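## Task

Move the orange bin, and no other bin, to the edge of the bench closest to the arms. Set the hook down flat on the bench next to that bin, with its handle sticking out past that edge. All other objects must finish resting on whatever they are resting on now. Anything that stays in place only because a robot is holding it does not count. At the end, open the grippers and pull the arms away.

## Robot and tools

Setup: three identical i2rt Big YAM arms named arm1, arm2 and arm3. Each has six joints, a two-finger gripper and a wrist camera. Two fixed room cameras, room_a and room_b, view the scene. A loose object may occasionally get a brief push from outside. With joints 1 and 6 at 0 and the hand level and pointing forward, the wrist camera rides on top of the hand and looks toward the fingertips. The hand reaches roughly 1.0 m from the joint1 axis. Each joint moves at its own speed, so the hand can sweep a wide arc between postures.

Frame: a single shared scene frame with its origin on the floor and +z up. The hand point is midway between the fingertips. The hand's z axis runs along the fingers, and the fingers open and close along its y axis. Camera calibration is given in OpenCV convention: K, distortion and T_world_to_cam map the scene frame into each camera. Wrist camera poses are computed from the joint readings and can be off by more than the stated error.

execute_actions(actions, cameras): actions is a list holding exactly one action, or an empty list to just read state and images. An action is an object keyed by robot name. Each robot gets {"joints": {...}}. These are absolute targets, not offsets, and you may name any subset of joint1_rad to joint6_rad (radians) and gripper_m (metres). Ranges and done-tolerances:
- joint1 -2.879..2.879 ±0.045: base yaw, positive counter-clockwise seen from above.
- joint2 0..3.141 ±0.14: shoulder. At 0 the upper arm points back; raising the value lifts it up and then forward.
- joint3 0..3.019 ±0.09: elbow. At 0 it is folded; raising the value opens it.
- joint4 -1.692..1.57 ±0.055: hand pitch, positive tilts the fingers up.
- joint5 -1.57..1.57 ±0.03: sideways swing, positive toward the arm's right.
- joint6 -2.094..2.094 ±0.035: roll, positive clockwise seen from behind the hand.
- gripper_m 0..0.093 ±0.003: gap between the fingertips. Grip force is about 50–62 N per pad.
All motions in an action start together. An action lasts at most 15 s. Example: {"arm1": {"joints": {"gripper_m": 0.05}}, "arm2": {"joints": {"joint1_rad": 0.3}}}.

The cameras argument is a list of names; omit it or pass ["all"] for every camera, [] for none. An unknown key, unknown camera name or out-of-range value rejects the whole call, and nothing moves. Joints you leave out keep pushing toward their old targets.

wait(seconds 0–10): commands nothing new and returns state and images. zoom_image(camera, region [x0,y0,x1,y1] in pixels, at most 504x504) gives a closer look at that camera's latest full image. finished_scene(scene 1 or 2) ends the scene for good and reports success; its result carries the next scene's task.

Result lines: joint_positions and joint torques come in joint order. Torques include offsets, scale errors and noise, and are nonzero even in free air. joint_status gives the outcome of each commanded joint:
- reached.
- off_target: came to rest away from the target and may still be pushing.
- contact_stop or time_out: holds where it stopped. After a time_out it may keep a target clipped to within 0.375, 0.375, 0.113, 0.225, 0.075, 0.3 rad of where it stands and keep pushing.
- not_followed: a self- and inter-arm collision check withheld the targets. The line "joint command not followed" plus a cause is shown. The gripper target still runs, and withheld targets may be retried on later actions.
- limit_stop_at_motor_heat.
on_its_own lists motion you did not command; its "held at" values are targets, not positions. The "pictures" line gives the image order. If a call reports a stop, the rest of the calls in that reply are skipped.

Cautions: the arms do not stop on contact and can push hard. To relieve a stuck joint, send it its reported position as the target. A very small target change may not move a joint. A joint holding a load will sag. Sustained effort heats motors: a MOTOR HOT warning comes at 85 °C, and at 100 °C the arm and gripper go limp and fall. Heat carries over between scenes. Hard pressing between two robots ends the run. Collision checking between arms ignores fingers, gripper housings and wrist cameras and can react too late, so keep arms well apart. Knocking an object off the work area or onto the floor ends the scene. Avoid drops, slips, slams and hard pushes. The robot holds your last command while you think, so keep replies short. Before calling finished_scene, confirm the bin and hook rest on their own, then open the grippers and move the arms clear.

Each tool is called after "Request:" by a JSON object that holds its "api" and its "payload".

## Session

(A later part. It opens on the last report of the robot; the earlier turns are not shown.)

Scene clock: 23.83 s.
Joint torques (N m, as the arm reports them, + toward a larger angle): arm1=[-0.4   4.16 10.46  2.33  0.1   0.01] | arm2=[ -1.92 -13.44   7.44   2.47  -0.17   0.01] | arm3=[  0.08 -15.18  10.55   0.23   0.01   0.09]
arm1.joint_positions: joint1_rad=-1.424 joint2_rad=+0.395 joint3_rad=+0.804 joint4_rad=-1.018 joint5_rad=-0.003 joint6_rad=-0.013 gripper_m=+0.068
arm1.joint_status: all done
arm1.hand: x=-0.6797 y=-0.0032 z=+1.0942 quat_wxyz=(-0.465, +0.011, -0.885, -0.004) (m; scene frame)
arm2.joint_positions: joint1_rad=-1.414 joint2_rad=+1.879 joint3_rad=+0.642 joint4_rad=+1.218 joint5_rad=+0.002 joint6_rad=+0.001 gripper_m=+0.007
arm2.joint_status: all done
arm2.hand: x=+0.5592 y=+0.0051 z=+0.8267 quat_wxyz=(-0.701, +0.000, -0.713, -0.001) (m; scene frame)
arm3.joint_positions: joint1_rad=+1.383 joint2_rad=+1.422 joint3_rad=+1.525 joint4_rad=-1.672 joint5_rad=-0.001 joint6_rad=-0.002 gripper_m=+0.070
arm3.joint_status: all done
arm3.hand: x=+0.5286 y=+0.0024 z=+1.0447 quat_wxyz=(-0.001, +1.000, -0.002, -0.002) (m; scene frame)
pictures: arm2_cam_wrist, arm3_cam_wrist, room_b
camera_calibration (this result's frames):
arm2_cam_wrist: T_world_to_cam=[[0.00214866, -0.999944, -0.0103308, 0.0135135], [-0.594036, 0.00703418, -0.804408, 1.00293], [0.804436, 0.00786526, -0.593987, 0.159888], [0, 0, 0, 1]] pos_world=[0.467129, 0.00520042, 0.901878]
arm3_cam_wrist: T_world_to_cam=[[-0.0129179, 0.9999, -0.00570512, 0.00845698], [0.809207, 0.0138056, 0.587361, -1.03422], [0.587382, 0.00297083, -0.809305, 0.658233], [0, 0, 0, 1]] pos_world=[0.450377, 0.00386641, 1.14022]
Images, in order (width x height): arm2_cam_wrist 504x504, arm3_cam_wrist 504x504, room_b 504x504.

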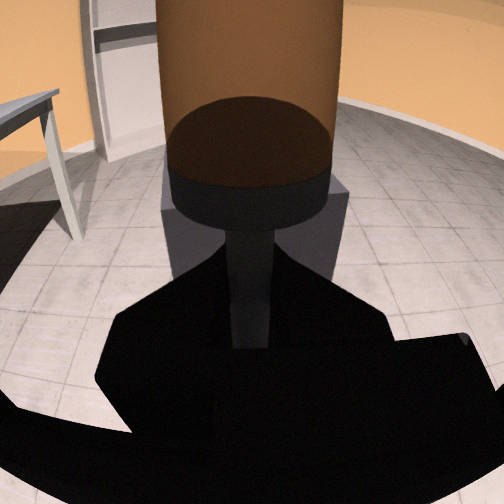

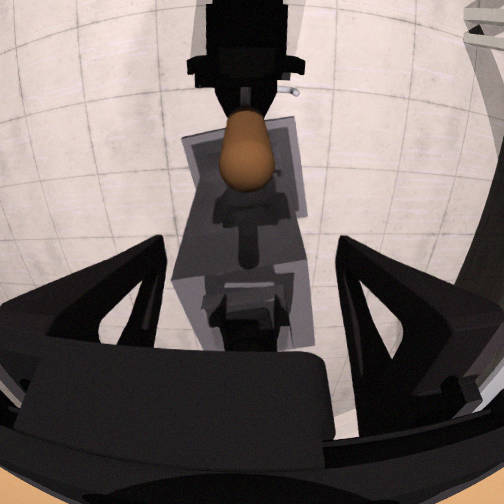

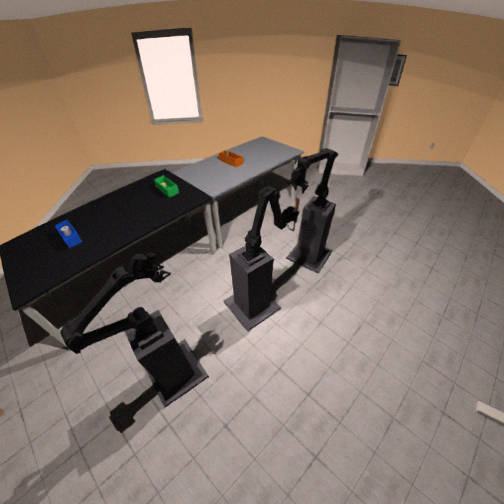

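Request:
{"api": "execute_actions", "payload": {"actions": [{"arm3":{"joints":{"joint2_rad":1.45,"joint3_rad":1.315,"joint4_rad":-1.39}},"arm1":{"joints":{"joint1_rad":-0.6}}}], "cameras": ["arm3_cam_wrist","arm2_cam_wrist"]}}

Scene clock: 25.70 s.
Joint torques (N m, as the arm reports them, + toward a larger angle): arm1=[-0.43  4.16 10.45  2.33 -0.01  0.  ] | arm2=[ -1.94 -13.41   7.44   2.48  -0.17   0.01] | arm3=[  0.25 -13.75   9.83   1.32   0.02   0.09]
arm1.joint_positions: joint1_rad=-0.604 joint2_rad=+0.395 joint3_rad=+0.804 joint4_rad=-1.018 joint5_rad=+0.000 joint6_rad=-0.012 gripper_m=+0.068
arm1.joint_status: all done
arm1.hand: x=-0.7617 y=+0.1787 z=+1.0945 quat_wxyz=(-0.427, +0.364, -0.807, -0.186) (m; scene frame)
arm2.joint_positions: joint1_rad=-1.414 joint2_rad=+1.879 joint3_rad=+0.642 joint4_rad=+1.218 joint5_rad=+0.002 joint6_rad=+0.001 gripper_m=+0.007
arm2.joint_status: not commanded
arm2.hand: x=+0.5592 y=+0.0051 z=+0.8267 quat_wxyz=(-0.701, +0.000, -0.713, -0.001) (m; scene frame)
arm3.joint_positions: joint1_rad=+1.383 joint2_rad=+1.451 joint3_rad=+1.306 joint4_rad=-1.404 joint5_rad=-0.001 joint6_rad=-0.002 gripper_m=+0.070
arm3.joint_status: all done
arm3.hand: x=+0.5142 y=+0.0027 z=+0.9495 quat_wxyz=(-0.001, +1.000, -0.002, -0.012) (m; scene frame)
pictures: arm2_cam_wrist, arm3_cam_wrist
camera_calibration (this result's frames):
arm2_cam_wrist: T_world_to_cam=[[0.00214866, -0.999944, -0.0103308, 0.0135135], [-0.594036, 0.00703418, -0.804408, 1.00293], [0.804436, 0.00786526, -0.593987, 0.159888], [0, 0, 0, 1]] pos_world=[0.467129, 0.00520042, 0.901878]
arm3_cam_wrist: T_world_to_cam=[[-0.013079, 0.9999, -0.00536674, 0.00714522], [0.820261, 0.0137984, 0.571822, -0.957652], [0.571839, 0.00307671, -0.82036, 0.608148], [0, 0, 0, 1]] pos_world=[0.437855, 0.00419844, 1.04655]
Images, in order (width x height): arm2_cam_wrist 504x504, arm3_cam_wrist 504x504.

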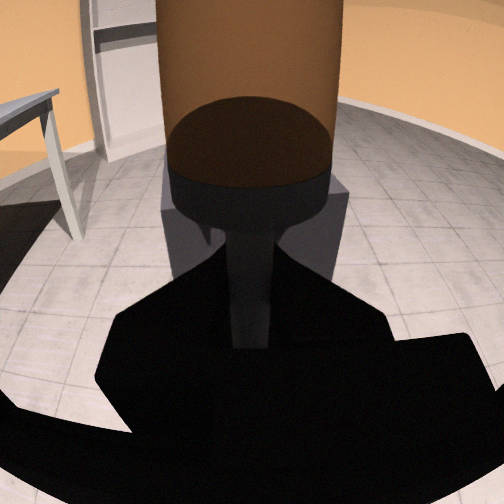

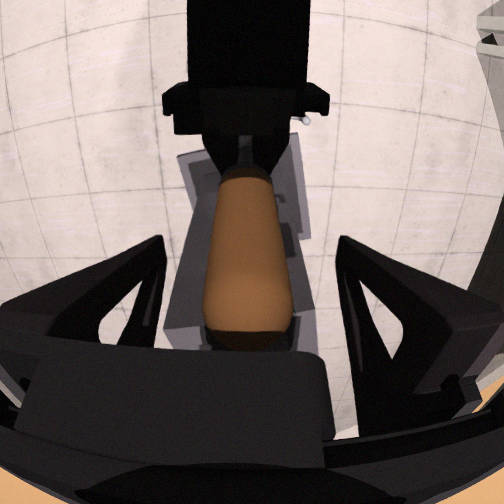

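Request:
{"api": "execute_actions", "payload": {"actions": [{"arm3":{"joints":{"joint3_rad":1.262,"joint4_rad":-1.345}}}], "cameras": ["arm3_cam_wrist","arm2_cam_wrist"]}}

Scene clock: 26.70 s.
Joint torques (N m, as the arm reports them, + toward a larger angle): arm1=[-0.47  4.13 10.45  2.34 -0.01  0.01] | arm2=[ -1.9  -13.53   7.47   2.51  -0.16   0.  ] | arm3=[ -0.06 -13.31   9.73   1.3    0.01   0.1 ]
arm1.joint_positions: joint1_rad=-0.604 joint2_rad=+0.395 joint3_rad=+0.804 joint4_rad=-1.018 joint5_rad=+0.000 joint6_rad=-0.012 gripper_m=+0.068
arm1.joint_status: not commanded
arm1.hand: x=-0.7617 y=+0.1787 z=+1.0945 quat_wxyz=(-0.427, +0.364, -0.807, -0.186) (m; scene frame)
arm2.joint_positions: joint1_rad=-1.414 joint2_rad=+1.879 joint3_rad=+0.642 joint4_rad=+1.218 joint5_rad=+0.002 joint6_rad=+0.001 gripper_m=+0.007
arm2.joint_status: not commanded
arm2.hand: x=+0.5592 y=+0.0051 z=+0.8267 quat_wxyz=(-0.701, +0.000, -0.713, -0.001) (m; scene frame)
arm3.joint_positions: joint1_rad=+1.383 joint2_rad=+1.451 joint3_rad=+1.257 joint4_rad=-1.359 joint5_rad=-0.001 joint6_rad=-0.002 gripper_m=+0.070
arm3.joint_status: all done
arm3.hand: x=+0.5182 y=+0.0028 z=+0.9312 quat_wxyz=(-0.001, +1.000, -0.002, -0.010) (m; scene frame)
pictures: arm2_cam_wrist, arm3_cam_wrist
camera_calibration (this result's frames):
arm2_cam_wrist: T_world_to_cam=[[0.00214866, -0.999944, -0.0103308, 0.0135135], [-0.594036, 0.00703418, -0.804408, 1.00293], [0.804436, 0.00786526, -0.593987, 0.159888], [0, 0, 0, 1]] pos_world=[0.467129, 0.00520042, 0.901878]
arm3_cam_wrist: T_world_to_cam=[[-0.0130504, 0.9999, -0.00542787, 0.00710614], [0.818294, 0.0137995, 0.574635, -0.952028], [0.574652, 0.00305764, -0.818392, 0.587631], [0, 0, 0, 1]] pos_world=[0.441447, 0.00423532, 1.02802]
Images, in order (width x height): arm2_cam_wrist 504x504, arm3_cam_wrist 504x504.

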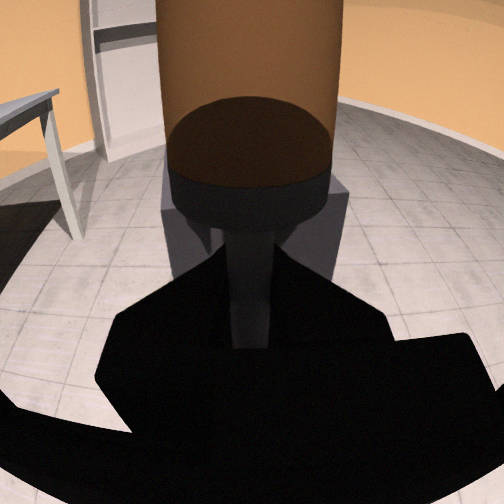

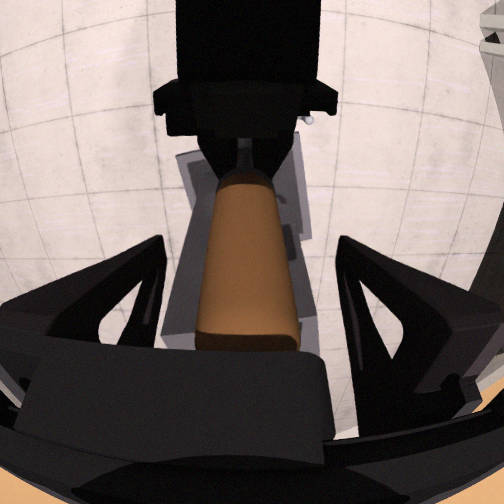

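The handle is centred at the right depth, so arm3 closes now.

Request:
{"api": "execute_actions", "payload": {"actions": [{"arm3":{"joints":{"gripper_m":0.0}}}], "cameras": ["arm3_cam_wrist"]}}

Scene clock: 27.53 s.
Joint torques (N m, as the arm reports them, + toward a larger angle): arm1=[-0.47  4.16 10.44  2.33 -0.01  0.  ] | arm2=[ -1.9  -13.5    7.46   2.51  -0.06   0.02] | arm3=[  0.1  -13.49   9.59   1.33   0.15   0.09]
arm1.joint_positions: joint1_rad=-0.604 joint2_rad=+0.395 joint3_rad=+0.804 joint4_rad=-1.018 joint5_rad=+0.000 joint6_rad=-0.012 gripper_m=+0.068
arm1.joint_status: not commanded
arm1.hand: x=-0.7617 y=+0.1787 z=+1.0945 quat_wxyz=(-0.427, +0.364, -0.807, -0.186) (m; scene frame)
arm2.joint_positions: joint1_rad=-1.414 joint2_rad=+1.879 joint3_rad=+0.642 joint4_rad=+1.218 joint5_rad=-0.001 joint6_rad=+0.000 gripper_m=+0.007
arm2.joint_status: not commanded
arm2.hand: x=+0.5592 y=+0.0057 z=+0.8267 quat_wxyz=(-0.701, +0.001, -0.713, -0.002) (m; scene frame)
arm3.joint_positions: joint1_rad=+1.384 joint2_rad=+1.451 joint3_rad=+1.257 joint4_rad=-1.359 joint5_rad=-0.004 joint6_rad=-0.001 gripper_m=+0.031
arm3.joint_status: gripper_m off_target (ended at +0.031, target +0.000)
arm3.hand: x=+0.5182 y=+0.0020 z=+0.9312 quat_wxyz=(+0.001, +1.000, -0.001, -0.010) (m; scene frame)
pictures: arm3_cam_wrist
camera_calibration (this result's frames):
arm3_cam_wrist: T_world_to_cam=[[-0.0131279, 0.999871, -0.00924797, 0.0115208], [0.818302, 0.0160582, 0.574565, -0.951956], [0.574639, -0.0000248286, -0.818407, 0.587662], [0, 0, 0, 1]] pos_world=[0.441445, 0.00378196, 1.02801]
Images, in order (width x height): arm3_cam_wrist 504x504.

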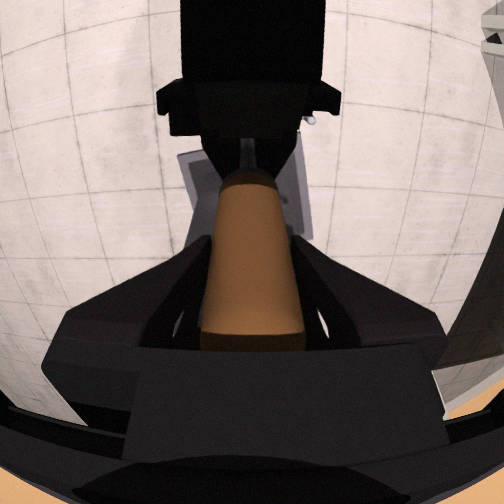

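Request:
{"api": "execute_actions", "payload": {"actions": [{"arm2":{"joints":{"gripper_m":0.06,"joint2_rad":1.879,"joint4_rad":1.218}},"arm3":{"joints":{"joint3_rad":1.29}}}], "cameras": ["arm3_cam_wrist"]}}

Request:
{"api": "execute_actions", "payload": {"actions": [{"arm2":{"joints":{"joint2_rad":1.6,"joint3_rad":0.24}}}], "cameras": ["arm3_cam_wrist","arm2_cam_wrist","room_b"]}}

Scene clock: 28.33 s.
Joint torques (N m, as the arm reports them, + toward a larger angle): arm1=[-0.5   4.18 10.44  2.33 -0.01  0.01] | arm2=[ -1.88 -12.9    7.36   2.18  -0.07   0.01] | arm3=[ -0.01 -13.85  11.85   1.27   0.13   0.08]
arm1.joint_positions: joint1_rad=-0.604 joint2_rad=+0.395 joint3_rad=+0.804 joint4_rad=-1.018 joint5_rad=+0.000 joint6_rad=-0.012 gripper_m=+0.068
arm1.joint_status: not commanded
arm1.hand: x=-0.7617 y=+0.1787 z=+1.0945 quat_wxyz=(-0.427, +0.364, -0.807, -0.186) (m; scene frame)
arm2.joint_positions: joint1_rad=-1.414 joint2_rad=+1.879 joint3_rad=+0.642 joint4_rad=+1.217 joint5_rad=-0.001 joint6_rad=+0.001 gripper_m=+0.060
arm2.joint_status: all done
arm2.hand: x=+0.5594 y=+0.0057 z=+0.8271 quat_wxyz=(-0.701, +0.001, -0.713, -0.002) (m; scene frame)
arm3.joint_positions: joint1_rad=+1.384 joint2_rad=+1.453 joint3_rad=+1.257 joint4_rad=-1.359 joint5_rad=-0.003 joint6_rad=-0.001 gripper_m=+0.031
arm3.joint_status: all done
arm3.hand: x=+0.5180 y=+0.0022 z=+0.9306 quat_wxyz=(+0.000, +1.000, -0.002, -0.010) (m; scene frame)
pictures: arm3_cam_wrist
camera_calibration (this result's frames):
arm3_cam_wrist: T_world_to_cam=[[-0.0130847, 0.999884, -0.00774264, 0.00982448], [0.81764, 0.0151565, 0.57553, -0.952006], [0.575581, 0.00119996, -0.817744, 0.586165], [0, 0, 0, 1]] pos_world=[0.441142, 0.00390234, 1.02732]
Images, in order (width x height): arm3_cam_wrist 504x504.

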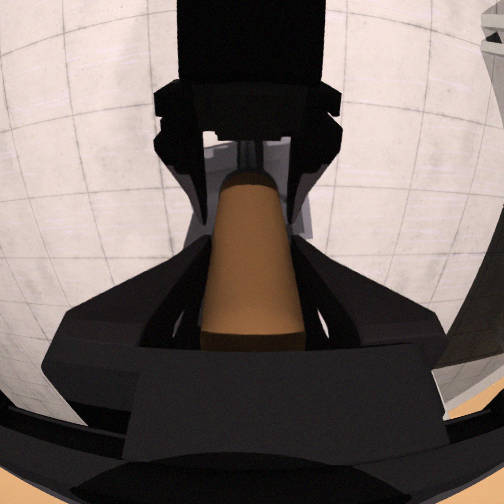

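Scene clock: 29.50 s.
Joint torques (N m, as the arm reports them, + toward a larger angle): arm1=[-0.45  4.09 10.46  2.33 -0.01  0.  ] | arm2=[-1.84 -6.66  4.98  2.24 -0.06  0.01] | arm3=[ -0.24 -13.85  11.83   1.29   0.1    0.08]
arm1.joint_positions: joint1_rad=-0.604 joint2_rad=+0.395 joint3_rad=+0.804 joint4_rad=-1.018 joint5_rad=+0.000 joint6_rad=-0.012 gripper_m=+0.068
arm1.joint_status: not commanded
arm1.hand: x=-0.7617 y=+0.1787 z=+1.0945 quat_wxyz=(-0.427, +0.364, -0.807, -0.186) (m; scene frame)
arm2.joint_positions: joint1_rad=-1.414 joint2_rad=+1.588 joint3_rad=+0.238 joint4_rad=+1.217 joint5_rad=-0.001 joint6_rad=+0.001 gripper_m=+0.060
arm2.joint_status: all done
arm2.hand: x=+0.4104 y=+0.0052 z=+0.8241 quat_wxyz=(-0.659, +0.001, -0.752, -0.002) (m; scene frame)
arm3.joint_positions: joint1_rad=+1.384 joint2_rad=+1.453 joint3_rad=+1.257 joint4_rad=-1.359 joint5_rad=-0.003 joint6_rad=-0.001 gripper_m=+0.031
arm3.joint_status: not commanded
arm3.hand: x=+0.5180 y=+0.0022 z=+0.9306 quat_wxyz=(+0.000, +1.000, -0.002, -0.010) (m; scene frame)
pictures: arm2_cam_wrist, arm3_cam_wrist, room_b
camera_calibration (this result's frames):
arm2_cam_wrist: T_world_to_cam=[[0.0040861, -0.99994, -0.0101518, 0.0128905], [-0.681466, 0.00464515, -0.731835, 0.888521], [0.731838, 0.00990843, -0.681406, 0.379864], [0, 0, 0, 1]] pos_world=[0.327446, 0.00499858, 0.909223]
arm3_cam_wrist: T_world_to_cam=[[-0.0130847, 0.999884, -0.00774264, 0.00982448], [0.81764, 0.0151565, 0.57553, -0.952006], [0.575581, 0.00119996, -0.817744, 0.586165], [0, 0, 0, 1]] pos_world=[0.441142, 0.00390234, 1.02732]
Images, in order (width x height): arm2_cam_wrist 504x504, arm3_cam_wrist 504x504, room_b 504x504.

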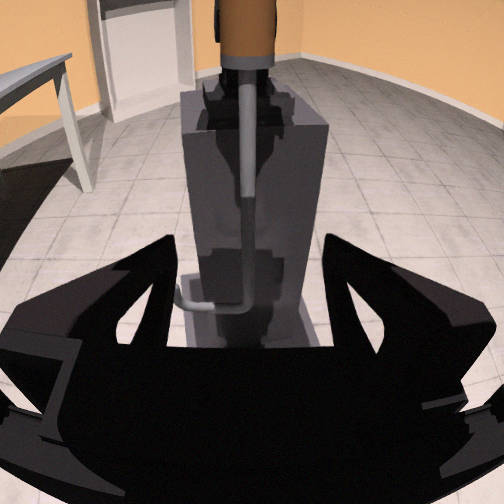

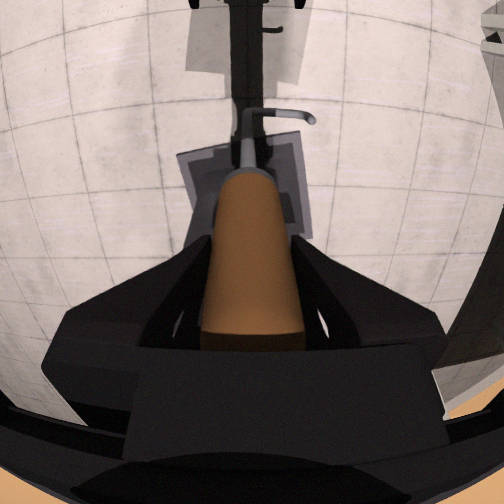

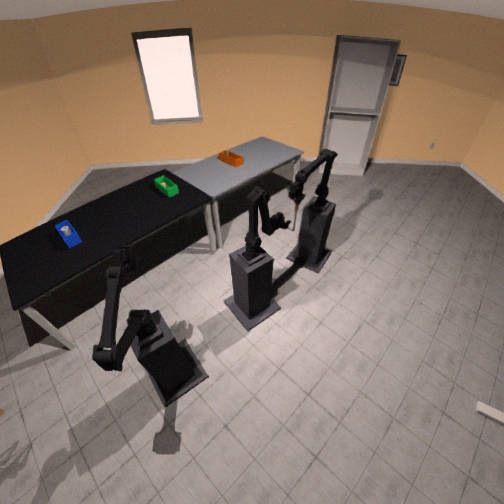

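Request:
{"api": "execute_actions", "payload": {"actions": [{"arm2":{"joints":{"joint1_rad":-0.2,"joint2_rad":1.3,"joint3_rad":0.3,"joint4_rad":0.6}},"arm3":{"joints":{"joint1_rad":-0.14,"joint2_rad":1.05,"joint3_rad":1.35,"joint4_rad":-1.6,"joint6_rad":1.585}}}], "cameras": ["arm3_cam_wrist","room_a"]}}

Scene clock: 31.93 s.
Joint torques (N m, as the arm reports them, + toward a larger angle): arm1=[-0.45  4.19 10.44  2.33 -0.01  0.  ] | arm2=[-1.71 -5.26  9.52  1.63 -0.06  0.01] | arm3=[ 0.11 -7.98 13.39  0.81  0.05  0.11]
arm1.joint_positions: joint1_rad=-0.604 joint2_rad=+0.395 joint3_rad=+0.804 joint4_rad=-1.018 joint5_rad=+0.000 joint6_rad=-0.012 gripper_m=+0.068
arm1.joint_status: not commanded
arm1.hand: x=-0.7617 y=+0.1787 z=+1.0945 quat_wxyz=(-0.427, +0.364, -0.807, -0.186) (m; scene frame)
arm2.joint_positions: joint1_rad=-0.207 joint2_rad=+1.291 joint3_rad=+0.282 joint4_rad=+0.611 joint5_rad=-0.001 joint6_rad=+0.002 gripper_m=+0.060
arm2.joint_status: all done
arm2.hand: x=+0.1327 y=+0.3902 z=+0.8159 quat_wxyz=(-0.455, +0.474, -0.685, -0.315) (m; scene frame)
arm3.joint_positions: joint1_rad=-0.138 joint2_rad=+1.067 joint3_rad=+1.300 joint4_rad=-1.596 joint5_rad=+0.000 joint6_rad=+1.567 gripper_m=+0.031
arm3.joint_status: all done
arm3.hand: x=+0.9281 y=+0.3204 z=+1.0785 quat_wxyz=(+0.003, +0.024, -0.994, -0.105) (m; scene frame)
pictures: arm3_cam_wrist, room_a
camera_calibration (this result's frames):
arm3_cam_wrist: T_world_to_cam=[[0.0621783, -0.974246, -0.216747, 0.486261], [-0.798217, -0.17891, 0.575187, 0.18498], [-0.599152, 0.137247, -0.788784, 1.48613], [0, 0, 0, 1]] pos_world=[1.00784, 0.302864, 1.17124]
Images, in order (width x height): arm3_cam_wrist 504x504, room_a 504x504.

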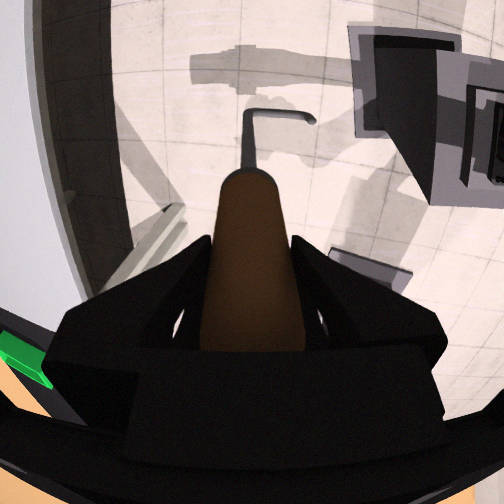

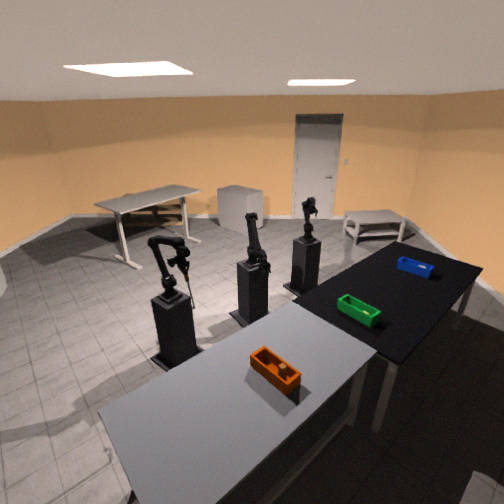

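Request:
{"api": "execute_actions", "payload": {"actions": [{"arm2":{"joints":{"joint2_rad":1.77,"joint3_rad":1.49,"joint4_rad":0.46,"joint5_rad":0.75,"gripper_m":0.09}},"arm3":{"joints":{"joint2_rad":1.65,"joint3_rad":1.85,"joint4_rad":-0.15}}}], "cameras": ["arm3_cam_wrist","arm2_cam_wrist","room_a"]}}

Scene clock: 35.47 s.
Joint torques (N m, as the arm reports them, + toward a larger angle): arm1=[-0.44  4.18 10.45  2.34 -0.01  0.  ] | arm2=[ -1.77 -16.13  15.12   1.72  -0.09   0.  ] | arm3=[ -0.01 -26.62  19.09   5.1   -0.02   0.  ]
arm1.joint_positions: joint1_rad=-0.604 joint2_rad=+0.395 joint3_rad=+0.804 joint4_rad=-1.018 joint5_rad=+0.000 joint6_rad=-0.012 gripper_m=+0.068
arm1.joint_status: not commanded
arm1.hand: x=-0.7617 y=+0.1787 z=+1.0945 quat_wxyz=(-0.427, +0.364, -0.807, -0.186) (m; scene frame)
arm2.joint_positions: joint1_rad=-0.207 joint2_rad=+1.749 joint3_rad=+1.457 joint4_rad=+0.463 joint5_rad=+0.748 joint6_rad=+0.002 gripper_m=+0.090
arm2.joint_status: all done
arm2.hand: x=+0.3496 y=+0.6353 z=+1.1368 quat_wxyz=(-0.720, +0.111, -0.651, -0.212) (m; scene frame)
arm3.joint_positions: joint1_rad=-0.138 joint2_rad=+1.720 joint3_rad=+1.749 joint4_rad=-0.212 joint5_rad=+0.000 joint6_rad=+1.568 gripper_m=+0.031
arm3.joint_status: joint3_rad time_out (moved +0.449 of +0.550); joint4_rad time_out (moved +1.385 of +1.446); the others done
arm3.on_its_own: joint3_rad reads +1.749 and still pushes toward +1.850 since a time_out; joint4_rad reads -0.212 and still pushes toward -0.150 since a time_out
arm3.hand: x=+0.9086 y=+0.7678 z=+1.1990 quat_wxyz=(+0.014, +0.017, -0.767, -0.641) (m; scene frame)
pictures: arm2_cam_wrist, arm3_cam_wrist, room_a
camera_calibration (this result's frames):
arm2_cam_wrist: T_world_to_cam=[[0.451464, -0.88342, -0.125499, 0.547162], [-0.469368, -0.115505, -0.875416, 1.23848], [0.758864, 0.454124, -0.466795, 0.0955863], [0, 0, 0, 1]] pos_world=[0.261741, 0.583016, 1.19747]
arm3_cam_wrist: T_world_to_cam=[[0.0235532, -0.169151, -0.985309, 1.2879], [-0.779776, -0.619875, 0.0877756, 1.08632], [-0.625615, 0.766253, -0.1465, 0.279018], [0, 0, 0, 1]] pos_world=[0.99131, 0.677433, 1.2145]
Images, in order (width x height): arm2_cam_wrist 504x504, arm3_cam_wrist 504x504, room_a 504x504.

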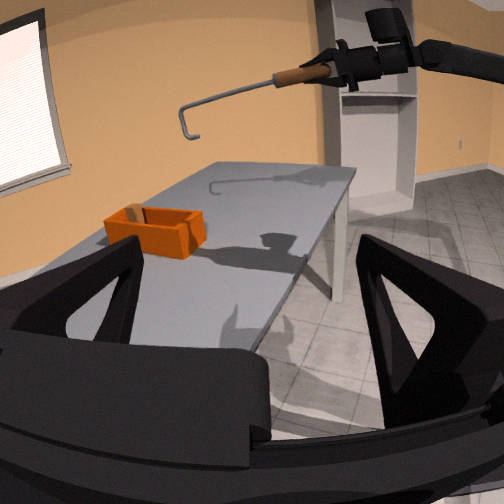

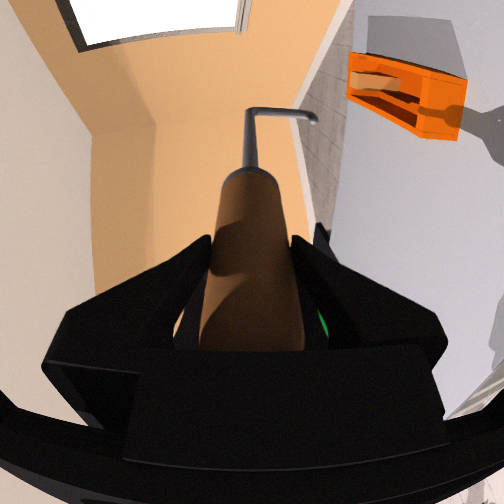

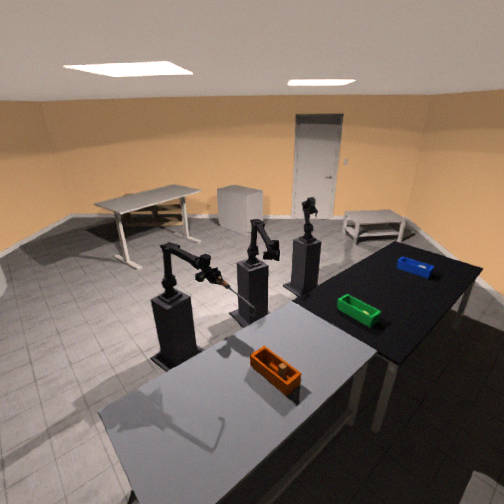

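Request:
{"api": "zoom_image", "payload": {"camera": "arm3_cam_wrist", "region": [230, 30, 490, 170]}}

Request:
{"api": "zoom_image", "payload": {"camera": "arm2_cam_wrist", "region": [80, 80, 360, 300]}}

Region (230, 30, 490, 170) of arm3_cam_wrist's 504x504 image, scaled by 1.938, with more detail than that image has; it fills the top 271 rows of this view, and the rest is white.

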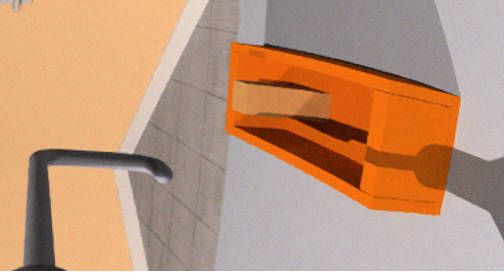

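Region (80, 80, 360, 300) of arm2_cam_wrist's 504x504 image, scaled by 1.800, with more detail than that image has; it fills the top 396 rows of this view, and the rest is white.

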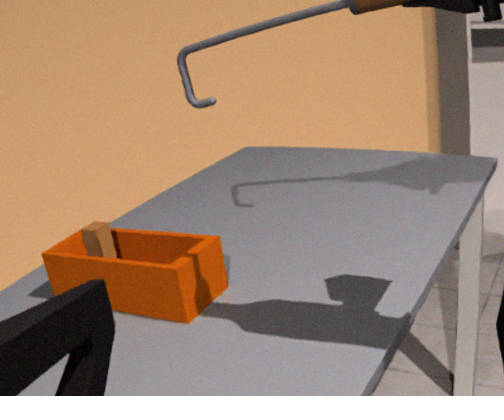

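Request:
{"api": "execute_actions", "payload": {"actions": [{"arm3":{"joints":{"joint1_rad":-0.16,"joint2_rad":1.83,"joint3_rad":1.8,"joint4_rad":0.47}}}], "cameras": ["arm2_cam_wrist"]}}

Scene clock: 39.73 s.
Joint torques (N m, as the arm reports them, + toward a larger angle): arm1=[-0.43  4.16 10.45  2.33 -0.01  0.  ] | arm2=[ -1.69 -16.17  15.1    1.72  -0.08  -0.01] | arm3=[ -0.51 -29.32  14.67   4.74  -0.03  -0.01]
arm1.joint_positions: joint1_rad=-0.604 joint2_rad=+0.395 joint3_rad=+0.804 joint4_rad=-1.018 joint5_rad=+0.000 joint6_rad=-0.012 gripper_m=+0.068
arm1.joint_status: not commanded
arm1.hand: x=-0.7617 y=+0.1787 z=+1.0945 quat_wxyz=(-0.427, +0.364, -0.807, -0.186) (m; scene frame)
arm2.joint_positions: joint1_rad=-0.207 joint2_rad=+1.749 joint3_rad=+1.457 joint4_rad=+0.463 joint5_rad=+0.748 joint6_rad=+0.002 gripper_m=+0.090
arm2.joint_status: not commanded
arm2.hand: x=+0.3496 y=+0.6353 z=+1.1368 quat_wxyz=(-0.720, +0.111, -0.651, -0.212) (m; scene frame)
arm3.joint_positions: joint1_rad=-0.155 joint2_rad=+1.900 joint3_rad=+1.749 joint4_rad=+0.412 joint5_rad=+0.000 joint6_rad=+1.568 gripper_m=+0.031
arm3.joint_status: joint4_rad time_out (moved +0.624 of +0.682); the others done
arm3.on_its_own: joint4_rad reads +0.412 and still pushes toward +0.470 since a time_out
arm3.hand: x=+0.9199 y=+0.8232 z=+1.2104 quat_wxyz=(+0.011, +0.008, -0.608, -0.794) (m; scene frame)
pictures: arm2_cam_wrist
camera_calibration (this result's frames):
arm2_cam_wrist: T_world_to_cam=[[0.451464, -0.88342, -0.125499, 0.547162], [-0.469368, -0.115505, -0.875416, 1.23848], [0.758864, 0.454124, -0.466795, 0.0955863], [0, 0, 0, 1]] pos_world=[0.261741, 0.583016, 1.19747]
Images, in order (width x height): arm2_cam_wrist 504x504.

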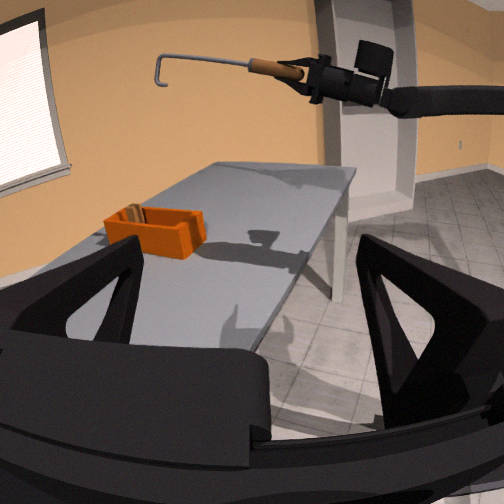

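Request:
{"api": "execute_actions", "payload": {"actions": [{"arm3":{"joints":{"joint2_rad":2.065}}}], "cameras": ["arm2_cam_wrist","arm3_cam_wrist","room_a"]}}

Scene clock: 41.20 s.
Joint torques (N m, as the arm reports them, + toward a larger angle): arm1=[-0.46  4.13 10.46  2.33 -0.01  0.01] | arm2=[ -1.58 -16.08  15.1    1.74  -0.08   0.  ] | arm3=[ -0.46 -34.16  15.09   4.58  -0.01  -0.01]
arm1.joint_positions: joint1_rad=-0.604 joint2_rad=+0.395 joint3_rad=+0.804 joint4_rad=-1.018 joint5_rad=+0.000 joint6_rad=-0.012 gripper_m=+0.068
arm1.joint_status: not commanded
arm1.hand: x=-0.7617 y=+0.1787 z=+1.0945 quat_wxyz=(-0.427, +0.364, -0.807, -0.186) (m; scene frame)
arm2.joint_positions: joint1_rad=-0.207 joint2_rad=+1.749 joint3_rad=+1.457 joint4_rad=+0.463 joint5_rad=+0.748 joint6_rad=+0.002 gripper_m=+0.090
arm2.joint_status: not commanded
arm2.hand: x=+0.3496 y=+0.6353 z=+1.1368 quat_wxyz=(-0.720, +0.111, -0.651, -0.212) (m; scene frame)
arm3.joint_positions: joint1_rad=-0.155 joint2_rad=+2.152 joint3_rad=+1.737 joint4_rad=+0.421 joint5_rad=+0.000 joint6_rad=+1.568 gripper_m=+0.031
arm3.joint_status: all done
arm3.hand: x=+0.9177 y=+0.8821 z=+0.9946 quat_wxyz=(+0.010, +0.010, -0.704, -0.710) (m; scene frame)
pictures: arm2_cam_wrist, arm3_cam_wrist, room_a
camera_calibration (this result's frames):
arm2_cam_wrist: T_world_to_cam=[[0.451464, -0.88342, -0.125499, 0.547162], [-0.469368, -0.115505, -0.875416, 1.23848], [0.758864, 0.454124, -0.466795, 0.0955863], [0, 0, 0, 1]] pos_world=[0.261741, 0.583016, 1.19747]
arm3_cam_wrist: T_world_to_cam=[[0.0154722, 0.0172033, -0.999732, 0.963062], [-0.789696, -0.613076, -0.0227713, 1.2953], [-0.613304, 0.789836, 0.00409972, -0.0146648], [0, 0, 0, 1]] pos_world=[0.999, 0.789134, 0.99236]
Images, in order (width x height): arm2_cam_wrist 504x504, arm3_cam_wrist 504x504, room_a 504x504.

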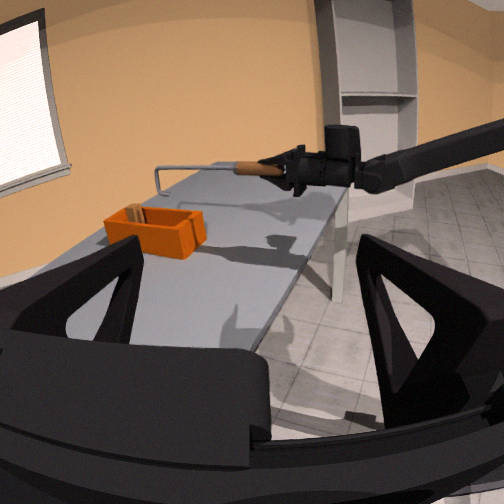

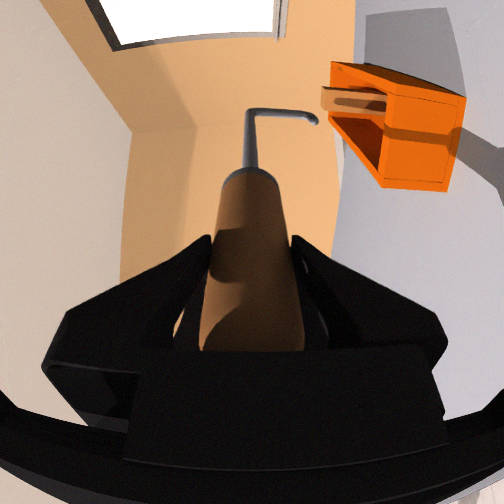

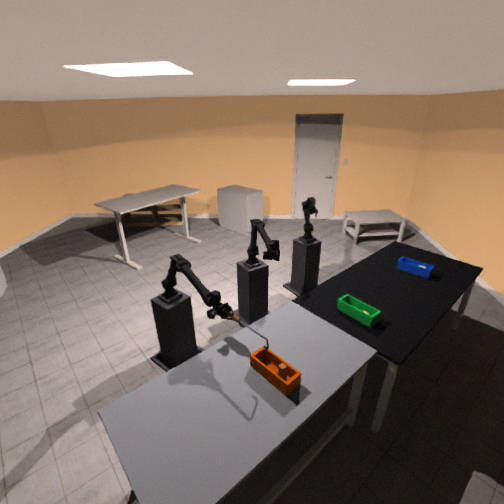

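Request:
{"api": "zoom_image", "payload": {"camera": "arm3_cam_wrist", "region": [230, 40, 490, 210]}}

Request:
{"api": "zoom_image", "payload": {"camera": "arm2_cam_wrist", "region": [90, 140, 310, 280]}}

Region (230, 40, 490, 210) of arm3_cam_wrist's 504x504 image, scaled by 1.938, with more detail than that image has; it fills the top 330 rows of this view, and the rest is white.

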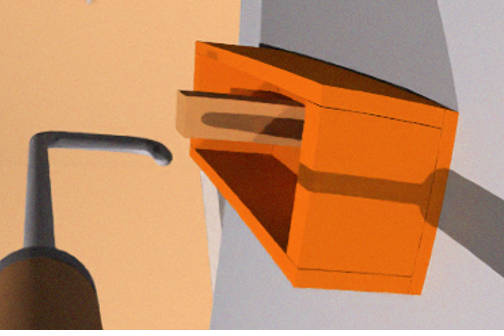

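Region (90, 140, 310, 280) of arm2_cam_wrist's 504x504 image, scaled by 2.291, with more detail than that image has; it fills the top 321 rows of this view, and the rest is white.

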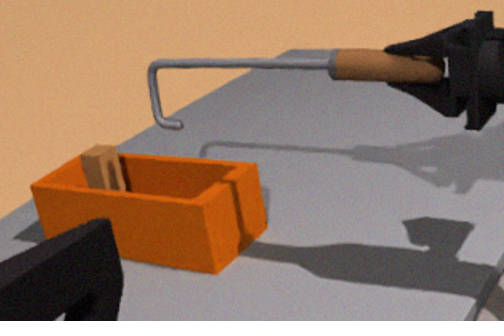

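Request:
{"api": "execute_actions", "payload": {"actions": [{"arm3":{"joints":{"joint2_rad":2.155}}}], "cameras": ["arm2_cam_wrist","arm3_cam_wrist"]}}

Scene clock: 42.63 s.
Joint torques (N m, as the arm reports them, + toward a larger angle): arm1=[-0.45  4.16 10.45  2.33 -0.01  0.  ] | arm2=[ -1.61 -16.3   15.11   1.78  -0.08  -0.01] | arm3=[ -0.75 -30.22  14.89   4.6    0.02  -0.04]
arm1.joint_positions: joint1_rad=-0.604 joint2_rad=+0.395 joint3_rad=+0.804 joint4_rad=-1.018 joint5_rad=+0.000 joint6_rad=-0.012 gripper_m=+0.068
arm1.joint_status: not commanded
arm1.hand: x=-0.7617 y=+0.1787 z=+1.0945 quat_wxyz=(-0.427, +0.364, -0.807, -0.186) (m; scene frame)
arm2.joint_positions: joint1_rad=-0.207 joint2_rad=+1.749 joint3_rad=+1.457 joint4_rad=+0.463 joint5_rad=+0.748 joint6_rad=+0.002 gripper_m=+0.090
arm2.joint_status: not commanded
arm2.hand: x=+0.3496 y=+0.6353 z=+1.1368 quat_wxyz=(-0.720, +0.111, -0.651, -0.212) (m; scene frame)
arm3.joint_positions: joint1_rad=-0.155 joint2_rad=+2.190 joint3_rad=+1.737 joint4_rad=+0.421 joint5_rad=+0.000 joint6_rad=+1.568 gripper_m=+0.031
arm3.joint_status: all done
arm3.hand: x=+0.9176 y=+0.8864 z=+0.9621 quat_wxyz=(+0.010, +0.010, -0.717, -0.697) (m; scene frame)
pictures: arm2_cam_wrist, arm3_cam_wrist
camera_calibration (this result's frames):
arm2_cam_wrist: T_world_to_cam=[[0.451464, -0.88342, -0.125499, 0.547162], [-0.469368, -0.115505, -0.875416, 1.23848], [0.758864, 0.454124, -0.466795, 0.0955863], [0, 0, 0, 1]] pos_world=[0.261741, 0.583016, 1.19747]
arm3_cam_wrist: T_world_to_cam=[[0.0165165, -0.0205467, -0.999652, 0.962865], [-0.789864, -0.613282, -0.000444995, 1.27593], [-0.61306, 0.789596, -0.0263584, 0.0113213], [0, 0, 0, 1]] pos_world=[0.998846, 0.793348, 0.963397]
Images, in order (width x height): arm2_cam_wrist 504x504, arm3_cam_wrist 504x504.

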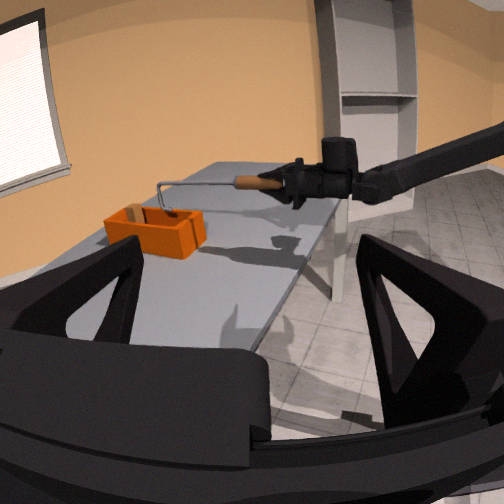

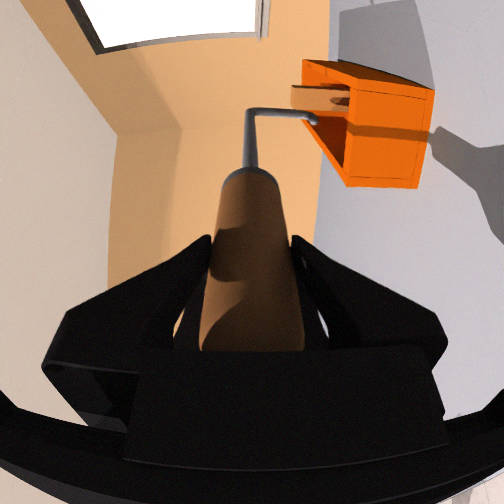

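Request:
{"api": "execute_actions", "payload": {"actions": [{"arm3":{"joints":{"joint3_rad":1.705}}}], "cameras": ["arm2_cam_wrist","arm3_cam_wrist"]}}

Scene clock: 43.63 s.
Joint torques (N m, as the arm reports them, + toward a larger angle): arm1=[-0.45  4.17 10.46  2.34 -0.01  0.  ] | arm2=[ -1.86 -16.26  15.12   1.75  -0.09   0.  ] | arm3=[ -0.48 -30.93  12.77   4.6    0.    -0.03]
arm1.joint_positions: joint1_rad=-0.604 joint2_rad=+0.395 joint3_rad=+0.804 joint4_rad=-1.018 joint5_rad=+0.000 joint6_rad=-0.012 gripper_m=+0.068
arm1.joint_status: not commanded
arm1.hand: x=-0.7617 y=+0.1787 z=+1.0945 quat_wxyz=(-0.427, +0.364, -0.807, -0.186) (m; scene frame)
arm2.joint_positions: joint1_rad=-0.207 joint2_rad=+1.749 joint3_rad=+1.457 joint4_rad=+0.463 joint5_rad=+0.748 joint6_rad=+0.002 gripper_m=+0.090
arm2.joint_status: not commanded
arm2.hand: x=+0.3496 y=+0.6353 z=+1.1368 quat_wxyz=(-0.720, +0.111, -0.651, -0.212) (m; scene frame)
arm3.joint_positions: joint1_rad=-0.155 joint2_rad=+2.199 joint3_rad=+1.665 joint4_rad=+0.421 joint5_rad=+0.000 joint6_rad=+1.568 gripper_m=+0.031
arm3.joint_status: all done
arm3.hand: x=+0.9178 y=+0.8727 z=+0.9120 quat_wxyz=(+0.009, +0.010, -0.745, -0.667) (m; scene frame)
pictures: arm2_cam_wrist, arm3_cam_wrist
camera_calibration (this result's frames):
arm2_cam_wrist: T_world_to_cam=[[0.451464, -0.88342, -0.125499, 0.547162], [-0.469368, -0.115505, -0.875416, 1.23848], [0.758864, 0.454124, -0.466795, 0.0955863], [0, 0, 0, 1]] pos_world=[0.261741, 0.583016, 1.19747]
arm3_cam_wrist: T_world_to_cam=[[0.01877, -0.101952, -0.994612, 0.976936], [-0.789567, -0.611799, 0.0478117, 1.22212], [-0.613377, 0.784415, -0.0919816, 0.0855548], [0, 0, 0, 1]] pos_world=[0.999082, 0.780179, 0.921111]
Images, in order (width x height): arm2_cam_wrist 504x504, arm3_cam_wrist 504x504.

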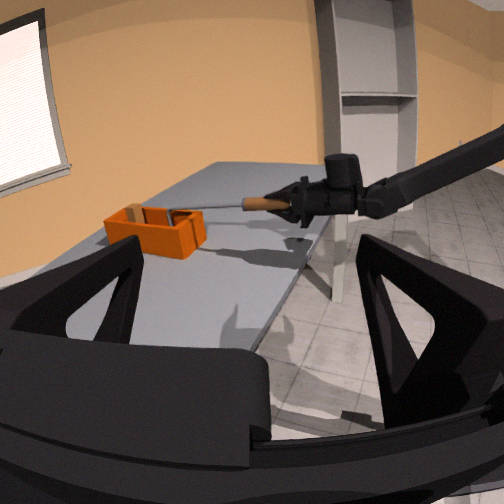

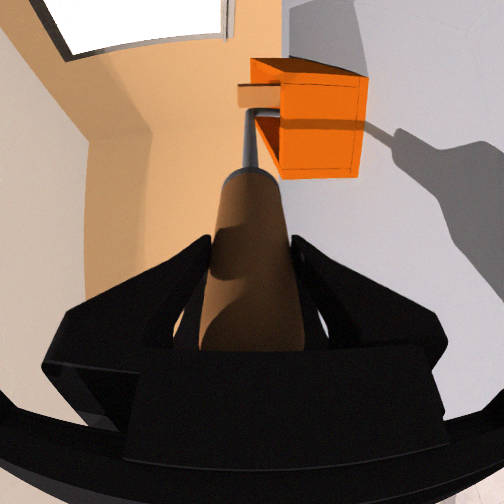

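Request:
{"api": "execute_actions", "payload": {"actions": [{"arm3":{"joints":{"joint2_rad":2.04,"joint3_rad":1.6}}}], "cameras": ["arm2_cam_wrist","arm3_cam_wrist"]}}

Scene clock: 45.17 s.
Joint torques (N m, as the arm reports them, + toward a larger angle): arm1=[-0.47  4.12 10.45  2.32 -0.01  0.  ] | arm2=[ -1.7  -16.17  15.11   1.69  -0.09   0.  ] | arm3=[ -0.52 -32.95  12.09   4.39   0.01   0.  ]
arm1.joint_positions: joint1_rad=-0.604 joint2_rad=+0.395 joint3_rad=+0.804 joint4_rad=-1.018 joint5_rad=+0.000 joint6_rad=-0.012 gripper_m=+0.068
arm1.joint_status: not commanded
arm1.hand: x=-0.7617 y=+0.1787 z=+1.0945 quat_wxyz=(-0.427, +0.364, -0.807, -0.186) (m; scene frame)
arm2.joint_positions: joint1_rad=-0.207 joint2_rad=+1.749 joint3_rad=+1.457 joint4_rad=+0.463 joint5_rad=+0.748 joint6_rad=+0.002 gripper_m=+0.090
arm2.joint_status: not commanded
arm2.hand: x=+0.3496 y=+0.6353 z=+1.1368 quat_wxyz=(-0.720, +0.111, -0.651, -0.212) (m; scene frame)
arm3.joint_positions: joint1_rad=-0.155 joint2_rad=+2.125 joint3_rad=+1.566 joint4_rad=+0.421 joint5_rad=+0.000 joint6_rad=+1.569 gripper_m=+0.031
arm3.joint_status: all done
arm3.hand: x=+0.9186 y=+0.8467 z=+0.9175 quat_wxyz=(+0.009, +0.010, -0.753, -0.658) (m; scene frame)
pictures: arm2_cam_wrist, arm3_cam_wrist
camera_calibration (this result's frames):
arm2_cam_wrist: T_world_to_cam=[[0.451464, -0.88342, -0.125499, 0.547162], [-0.469368, -0.115505, -0.875416, 1.23848], [0.758864, 0.454124, -0.466795, 0.0955863], [0, 0, 0, 1]] pos_world=[0.261741, 0.583016, 1.19747]
arm3_cam_wrist: T_world_to_cam=[[0.0190775, -0.126588, -0.991772, 0.997686], [-0.789811, -0.610139, 0.0626845, 1.19172], [-0.613053, 0.782117, -0.111621, 0.126648], [0, 0, 0, 1]] pos_world=[0.999841, 0.754355, 0.928911]
Images, in order (width x height): arm2_cam_wrist 504x504, arm3_cam_wrist 504x504.

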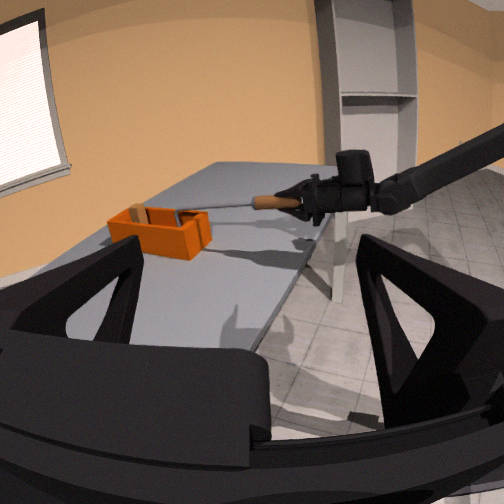

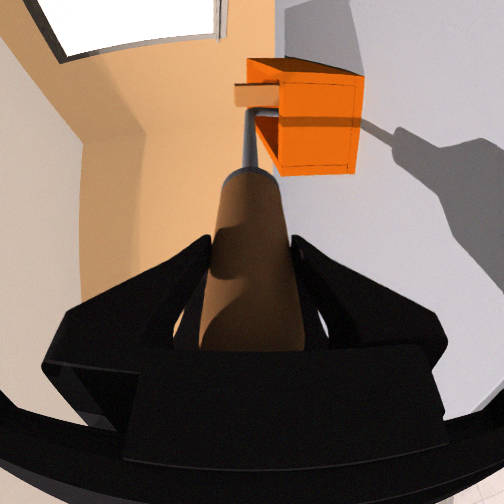

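Request:
{"api": "execute_actions", "payload": {"actions": [{"arm3":{"joints":{"joint2_rad":1.88,"joint3_rad":1.385}}}], "cameras": ["arm2_cam_wrist","arm3_cam_wrist"]}}

Scene clock: 46.47 s.
Joint torques (N m, as the arm reports them, + toward a larger angle): arm1=[-0.48  4.15 10.46  2.33 -0.01  0.  ] | arm2=[ -1.71 -16.31  15.12   1.74  -0.09  -0.01] | arm3=[ -0.52 -28.15  11.44   4.53  -0.01  -0.03]
arm1.joint_positions: joint1_rad=-0.604 joint2_rad=+0.395 joint3_rad=+0.804 joint4_rad=-1.018 joint5_rad=+0.000 joint6_rad=-0.012 gripper_m=+0.068
arm1.joint_status: not commanded
arm1.hand: x=-0.7617 y=+0.1787 z=+1.0945 quat_wxyz=(-0.427, +0.364, -0.807, -0.186) (m; scene frame)
arm2.joint_positions: joint1_rad=-0.207 joint2_rad=+1.749 joint3_rad=+1.457 joint4_rad=+0.463 joint5_rad=+0.748 joint6_rad=+0.002 gripper_m=+0.090
arm2.joint_status: not commanded
arm2.hand: x=+0.3496 y=+0.6353 z=+1.1368 quat_wxyz=(-0.720, +0.111, -0.651, -0.212) (m; scene frame)
arm3.joint_positions: joint1_rad=-0.155 joint2_rad=+1.945 joint3_rad=+1.359 joint4_rad=+0.421 joint5_rad=+0.000 joint6_rad=+1.569 gripper_m=+0.031
arm3.joint_status: all done
arm3.hand: x=+0.9204 y=+0.7845 z=+0.9436 quat_wxyz=(+0.009, +0.010, -0.762, -0.647) (m; scene frame)
pictures: arm2_cam_wrist, arm3_cam_wrist
camera_calibration (this result's frames):
arm2_cam_wrist: T_world_to_cam=[[0.451464, -0.88342, -0.125499, 0.547162], [-0.469368, -0.115505, -0.875416, 1.23848], [0.758864, 0.454124, -0.466795, 0.0955863], [0, 0, 0, 1]] pos_world=[0.261741, 0.583016, 1.19747]
arm3_cam_wrist: T_world_to_cam=[[0.0198254, -0.153389, -0.987967, 1.03236], [-0.789826, -0.608276, 0.0785897, 1.13708], [-0.613011, 0.778764, -0.13321, 0.20225], [0, 0, 0, 1]] pos_world=[1.00161, 0.692509, 0.957521]
Images, in order (width x height): arm2_cam_wrist 504x504, arm3_cam_wrist 504x504.

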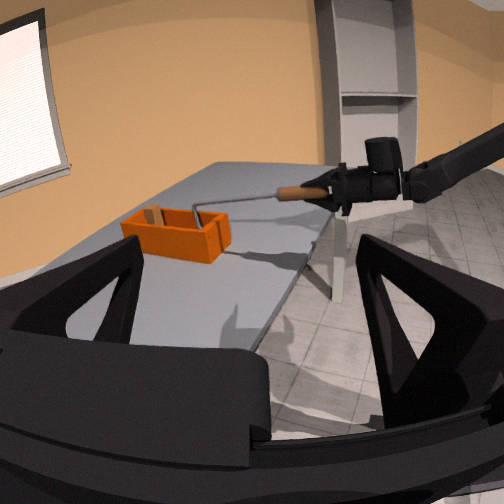

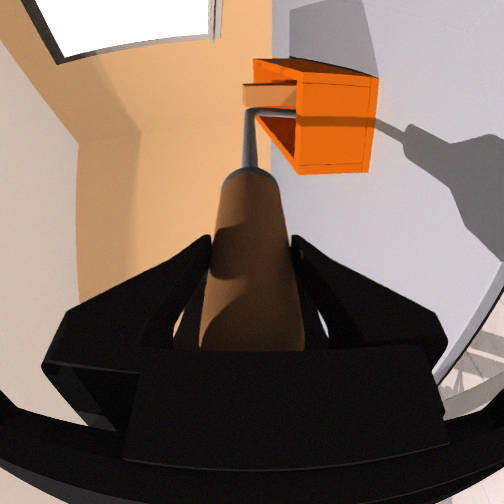

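Request:
{"api": "execute_actions", "payload": {"actions": [{"arm3":{"joints":{"joint2_rad":1.7,"joint3_rad":1.122}}}], "cameras": ["arm2_cam_wrist","arm3_cam_wrist"]}}

Scene clock: 47.57 s.
Joint torques (N m, as the arm reports them, + toward a larger angle): arm1=[-0.41  4.15 10.46  2.34 -0.01  0.  ] | arm2=[ -1.77 -16.18  15.12   1.77  -0.08  -0.01] | arm3=[ -0.4  -23.27  10.93   4.55   0.02  -0.02]
arm1.joint_positions: joint1_rad=-0.604 joint2_rad=+0.395 joint3_rad=+0.804 joint4_rad=-1.018 joint5_rad=+0.000 joint6_rad=-0.012 gripper_m=+0.068
arm1.joint_status: not commanded
arm1.hand: x=-0.7617 y=+0.1787 z=+1.0945 quat_wxyz=(-0.427, +0.364, -0.807, -0.186) (m; scene frame)
arm2.joint_positions: joint1_rad=-0.207 joint2_rad=+1.749 joint3_rad=+1.457 joint4_rad=+0.463 joint5_rad=+0.748 joint6_rad=+0.002 gripper_m=+0.090
arm2.joint_status: not commanded
arm2.hand: x=+0.3496 y=+0.6353 z=+1.1368 quat_wxyz=(-0.720, +0.111, -0.651, -0.212) (m; scene frame)
arm3.joint_positions: joint1_rad=-0.155 joint2_rad=+1.753 joint3_rad=+1.097 joint4_rad=+0.421 joint5_rad=+0.000 joint6_rad=+1.569 gripper_m=+0.031
arm3.joint_status: all done
arm3.hand: x=+0.9227 y=+0.6994 z=+0.9373 quat_wxyz=(+0.009, +0.011, -0.784, -0.620) (m; scene frame)
pictures: arm2_cam_wrist, arm3_cam_wrist
camera_calibration (this result's frames):
arm2_cam_wrist: T_world_to_cam=[[0.451464, -0.88342, -0.125499, 0.547162], [-0.469368, -0.115505, -0.875416, 1.23848], [0.758864, 0.454124, -0.466795, 0.0955863], [0, 0, 0, 1]] pos_world=[0.261741, 0.583016, 1.19747]
arm3_cam_wrist: T_world_to_cam=[[0.0217452, -0.221898, -0.974827, 1.04687], [-0.789918, -0.601496, 0.119297, 1.04486], [-0.612827, 0.76744, -0.188361, 0.328537], [0, 0, 0, 1]] pos_world=[1.00393, 0.608647, 0.957756]
Images, in order (width x height): arm2_cam_wrist 504x504, arm3_cam_wrist 504x504.

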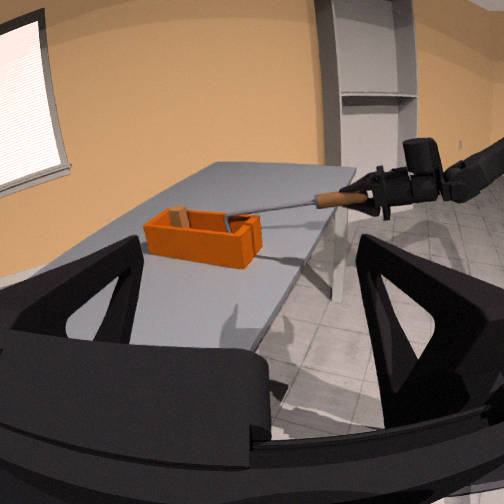

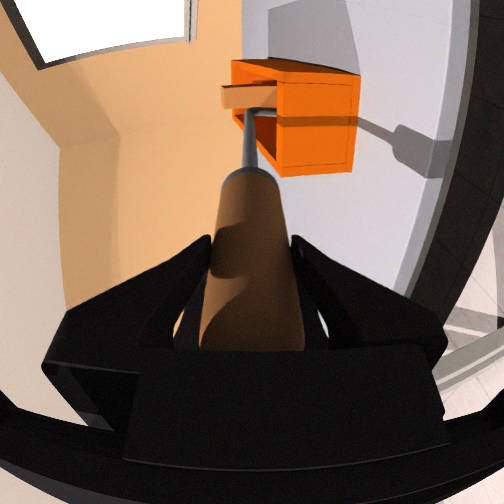

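Request:
{"api": "zoom_image", "payload": {"camera": "arm3_cam_wrist", "region": [320, 50, 500, 230]}}

Region (320, 50, 500, 230) of arm3_cam_wrist's 504x504 image, scaled by 2.800, with more detail than that image has.

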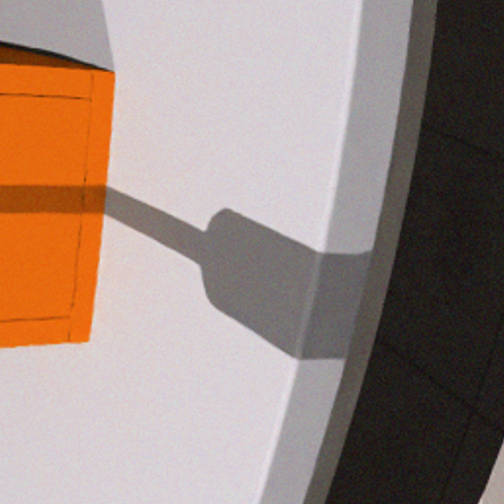

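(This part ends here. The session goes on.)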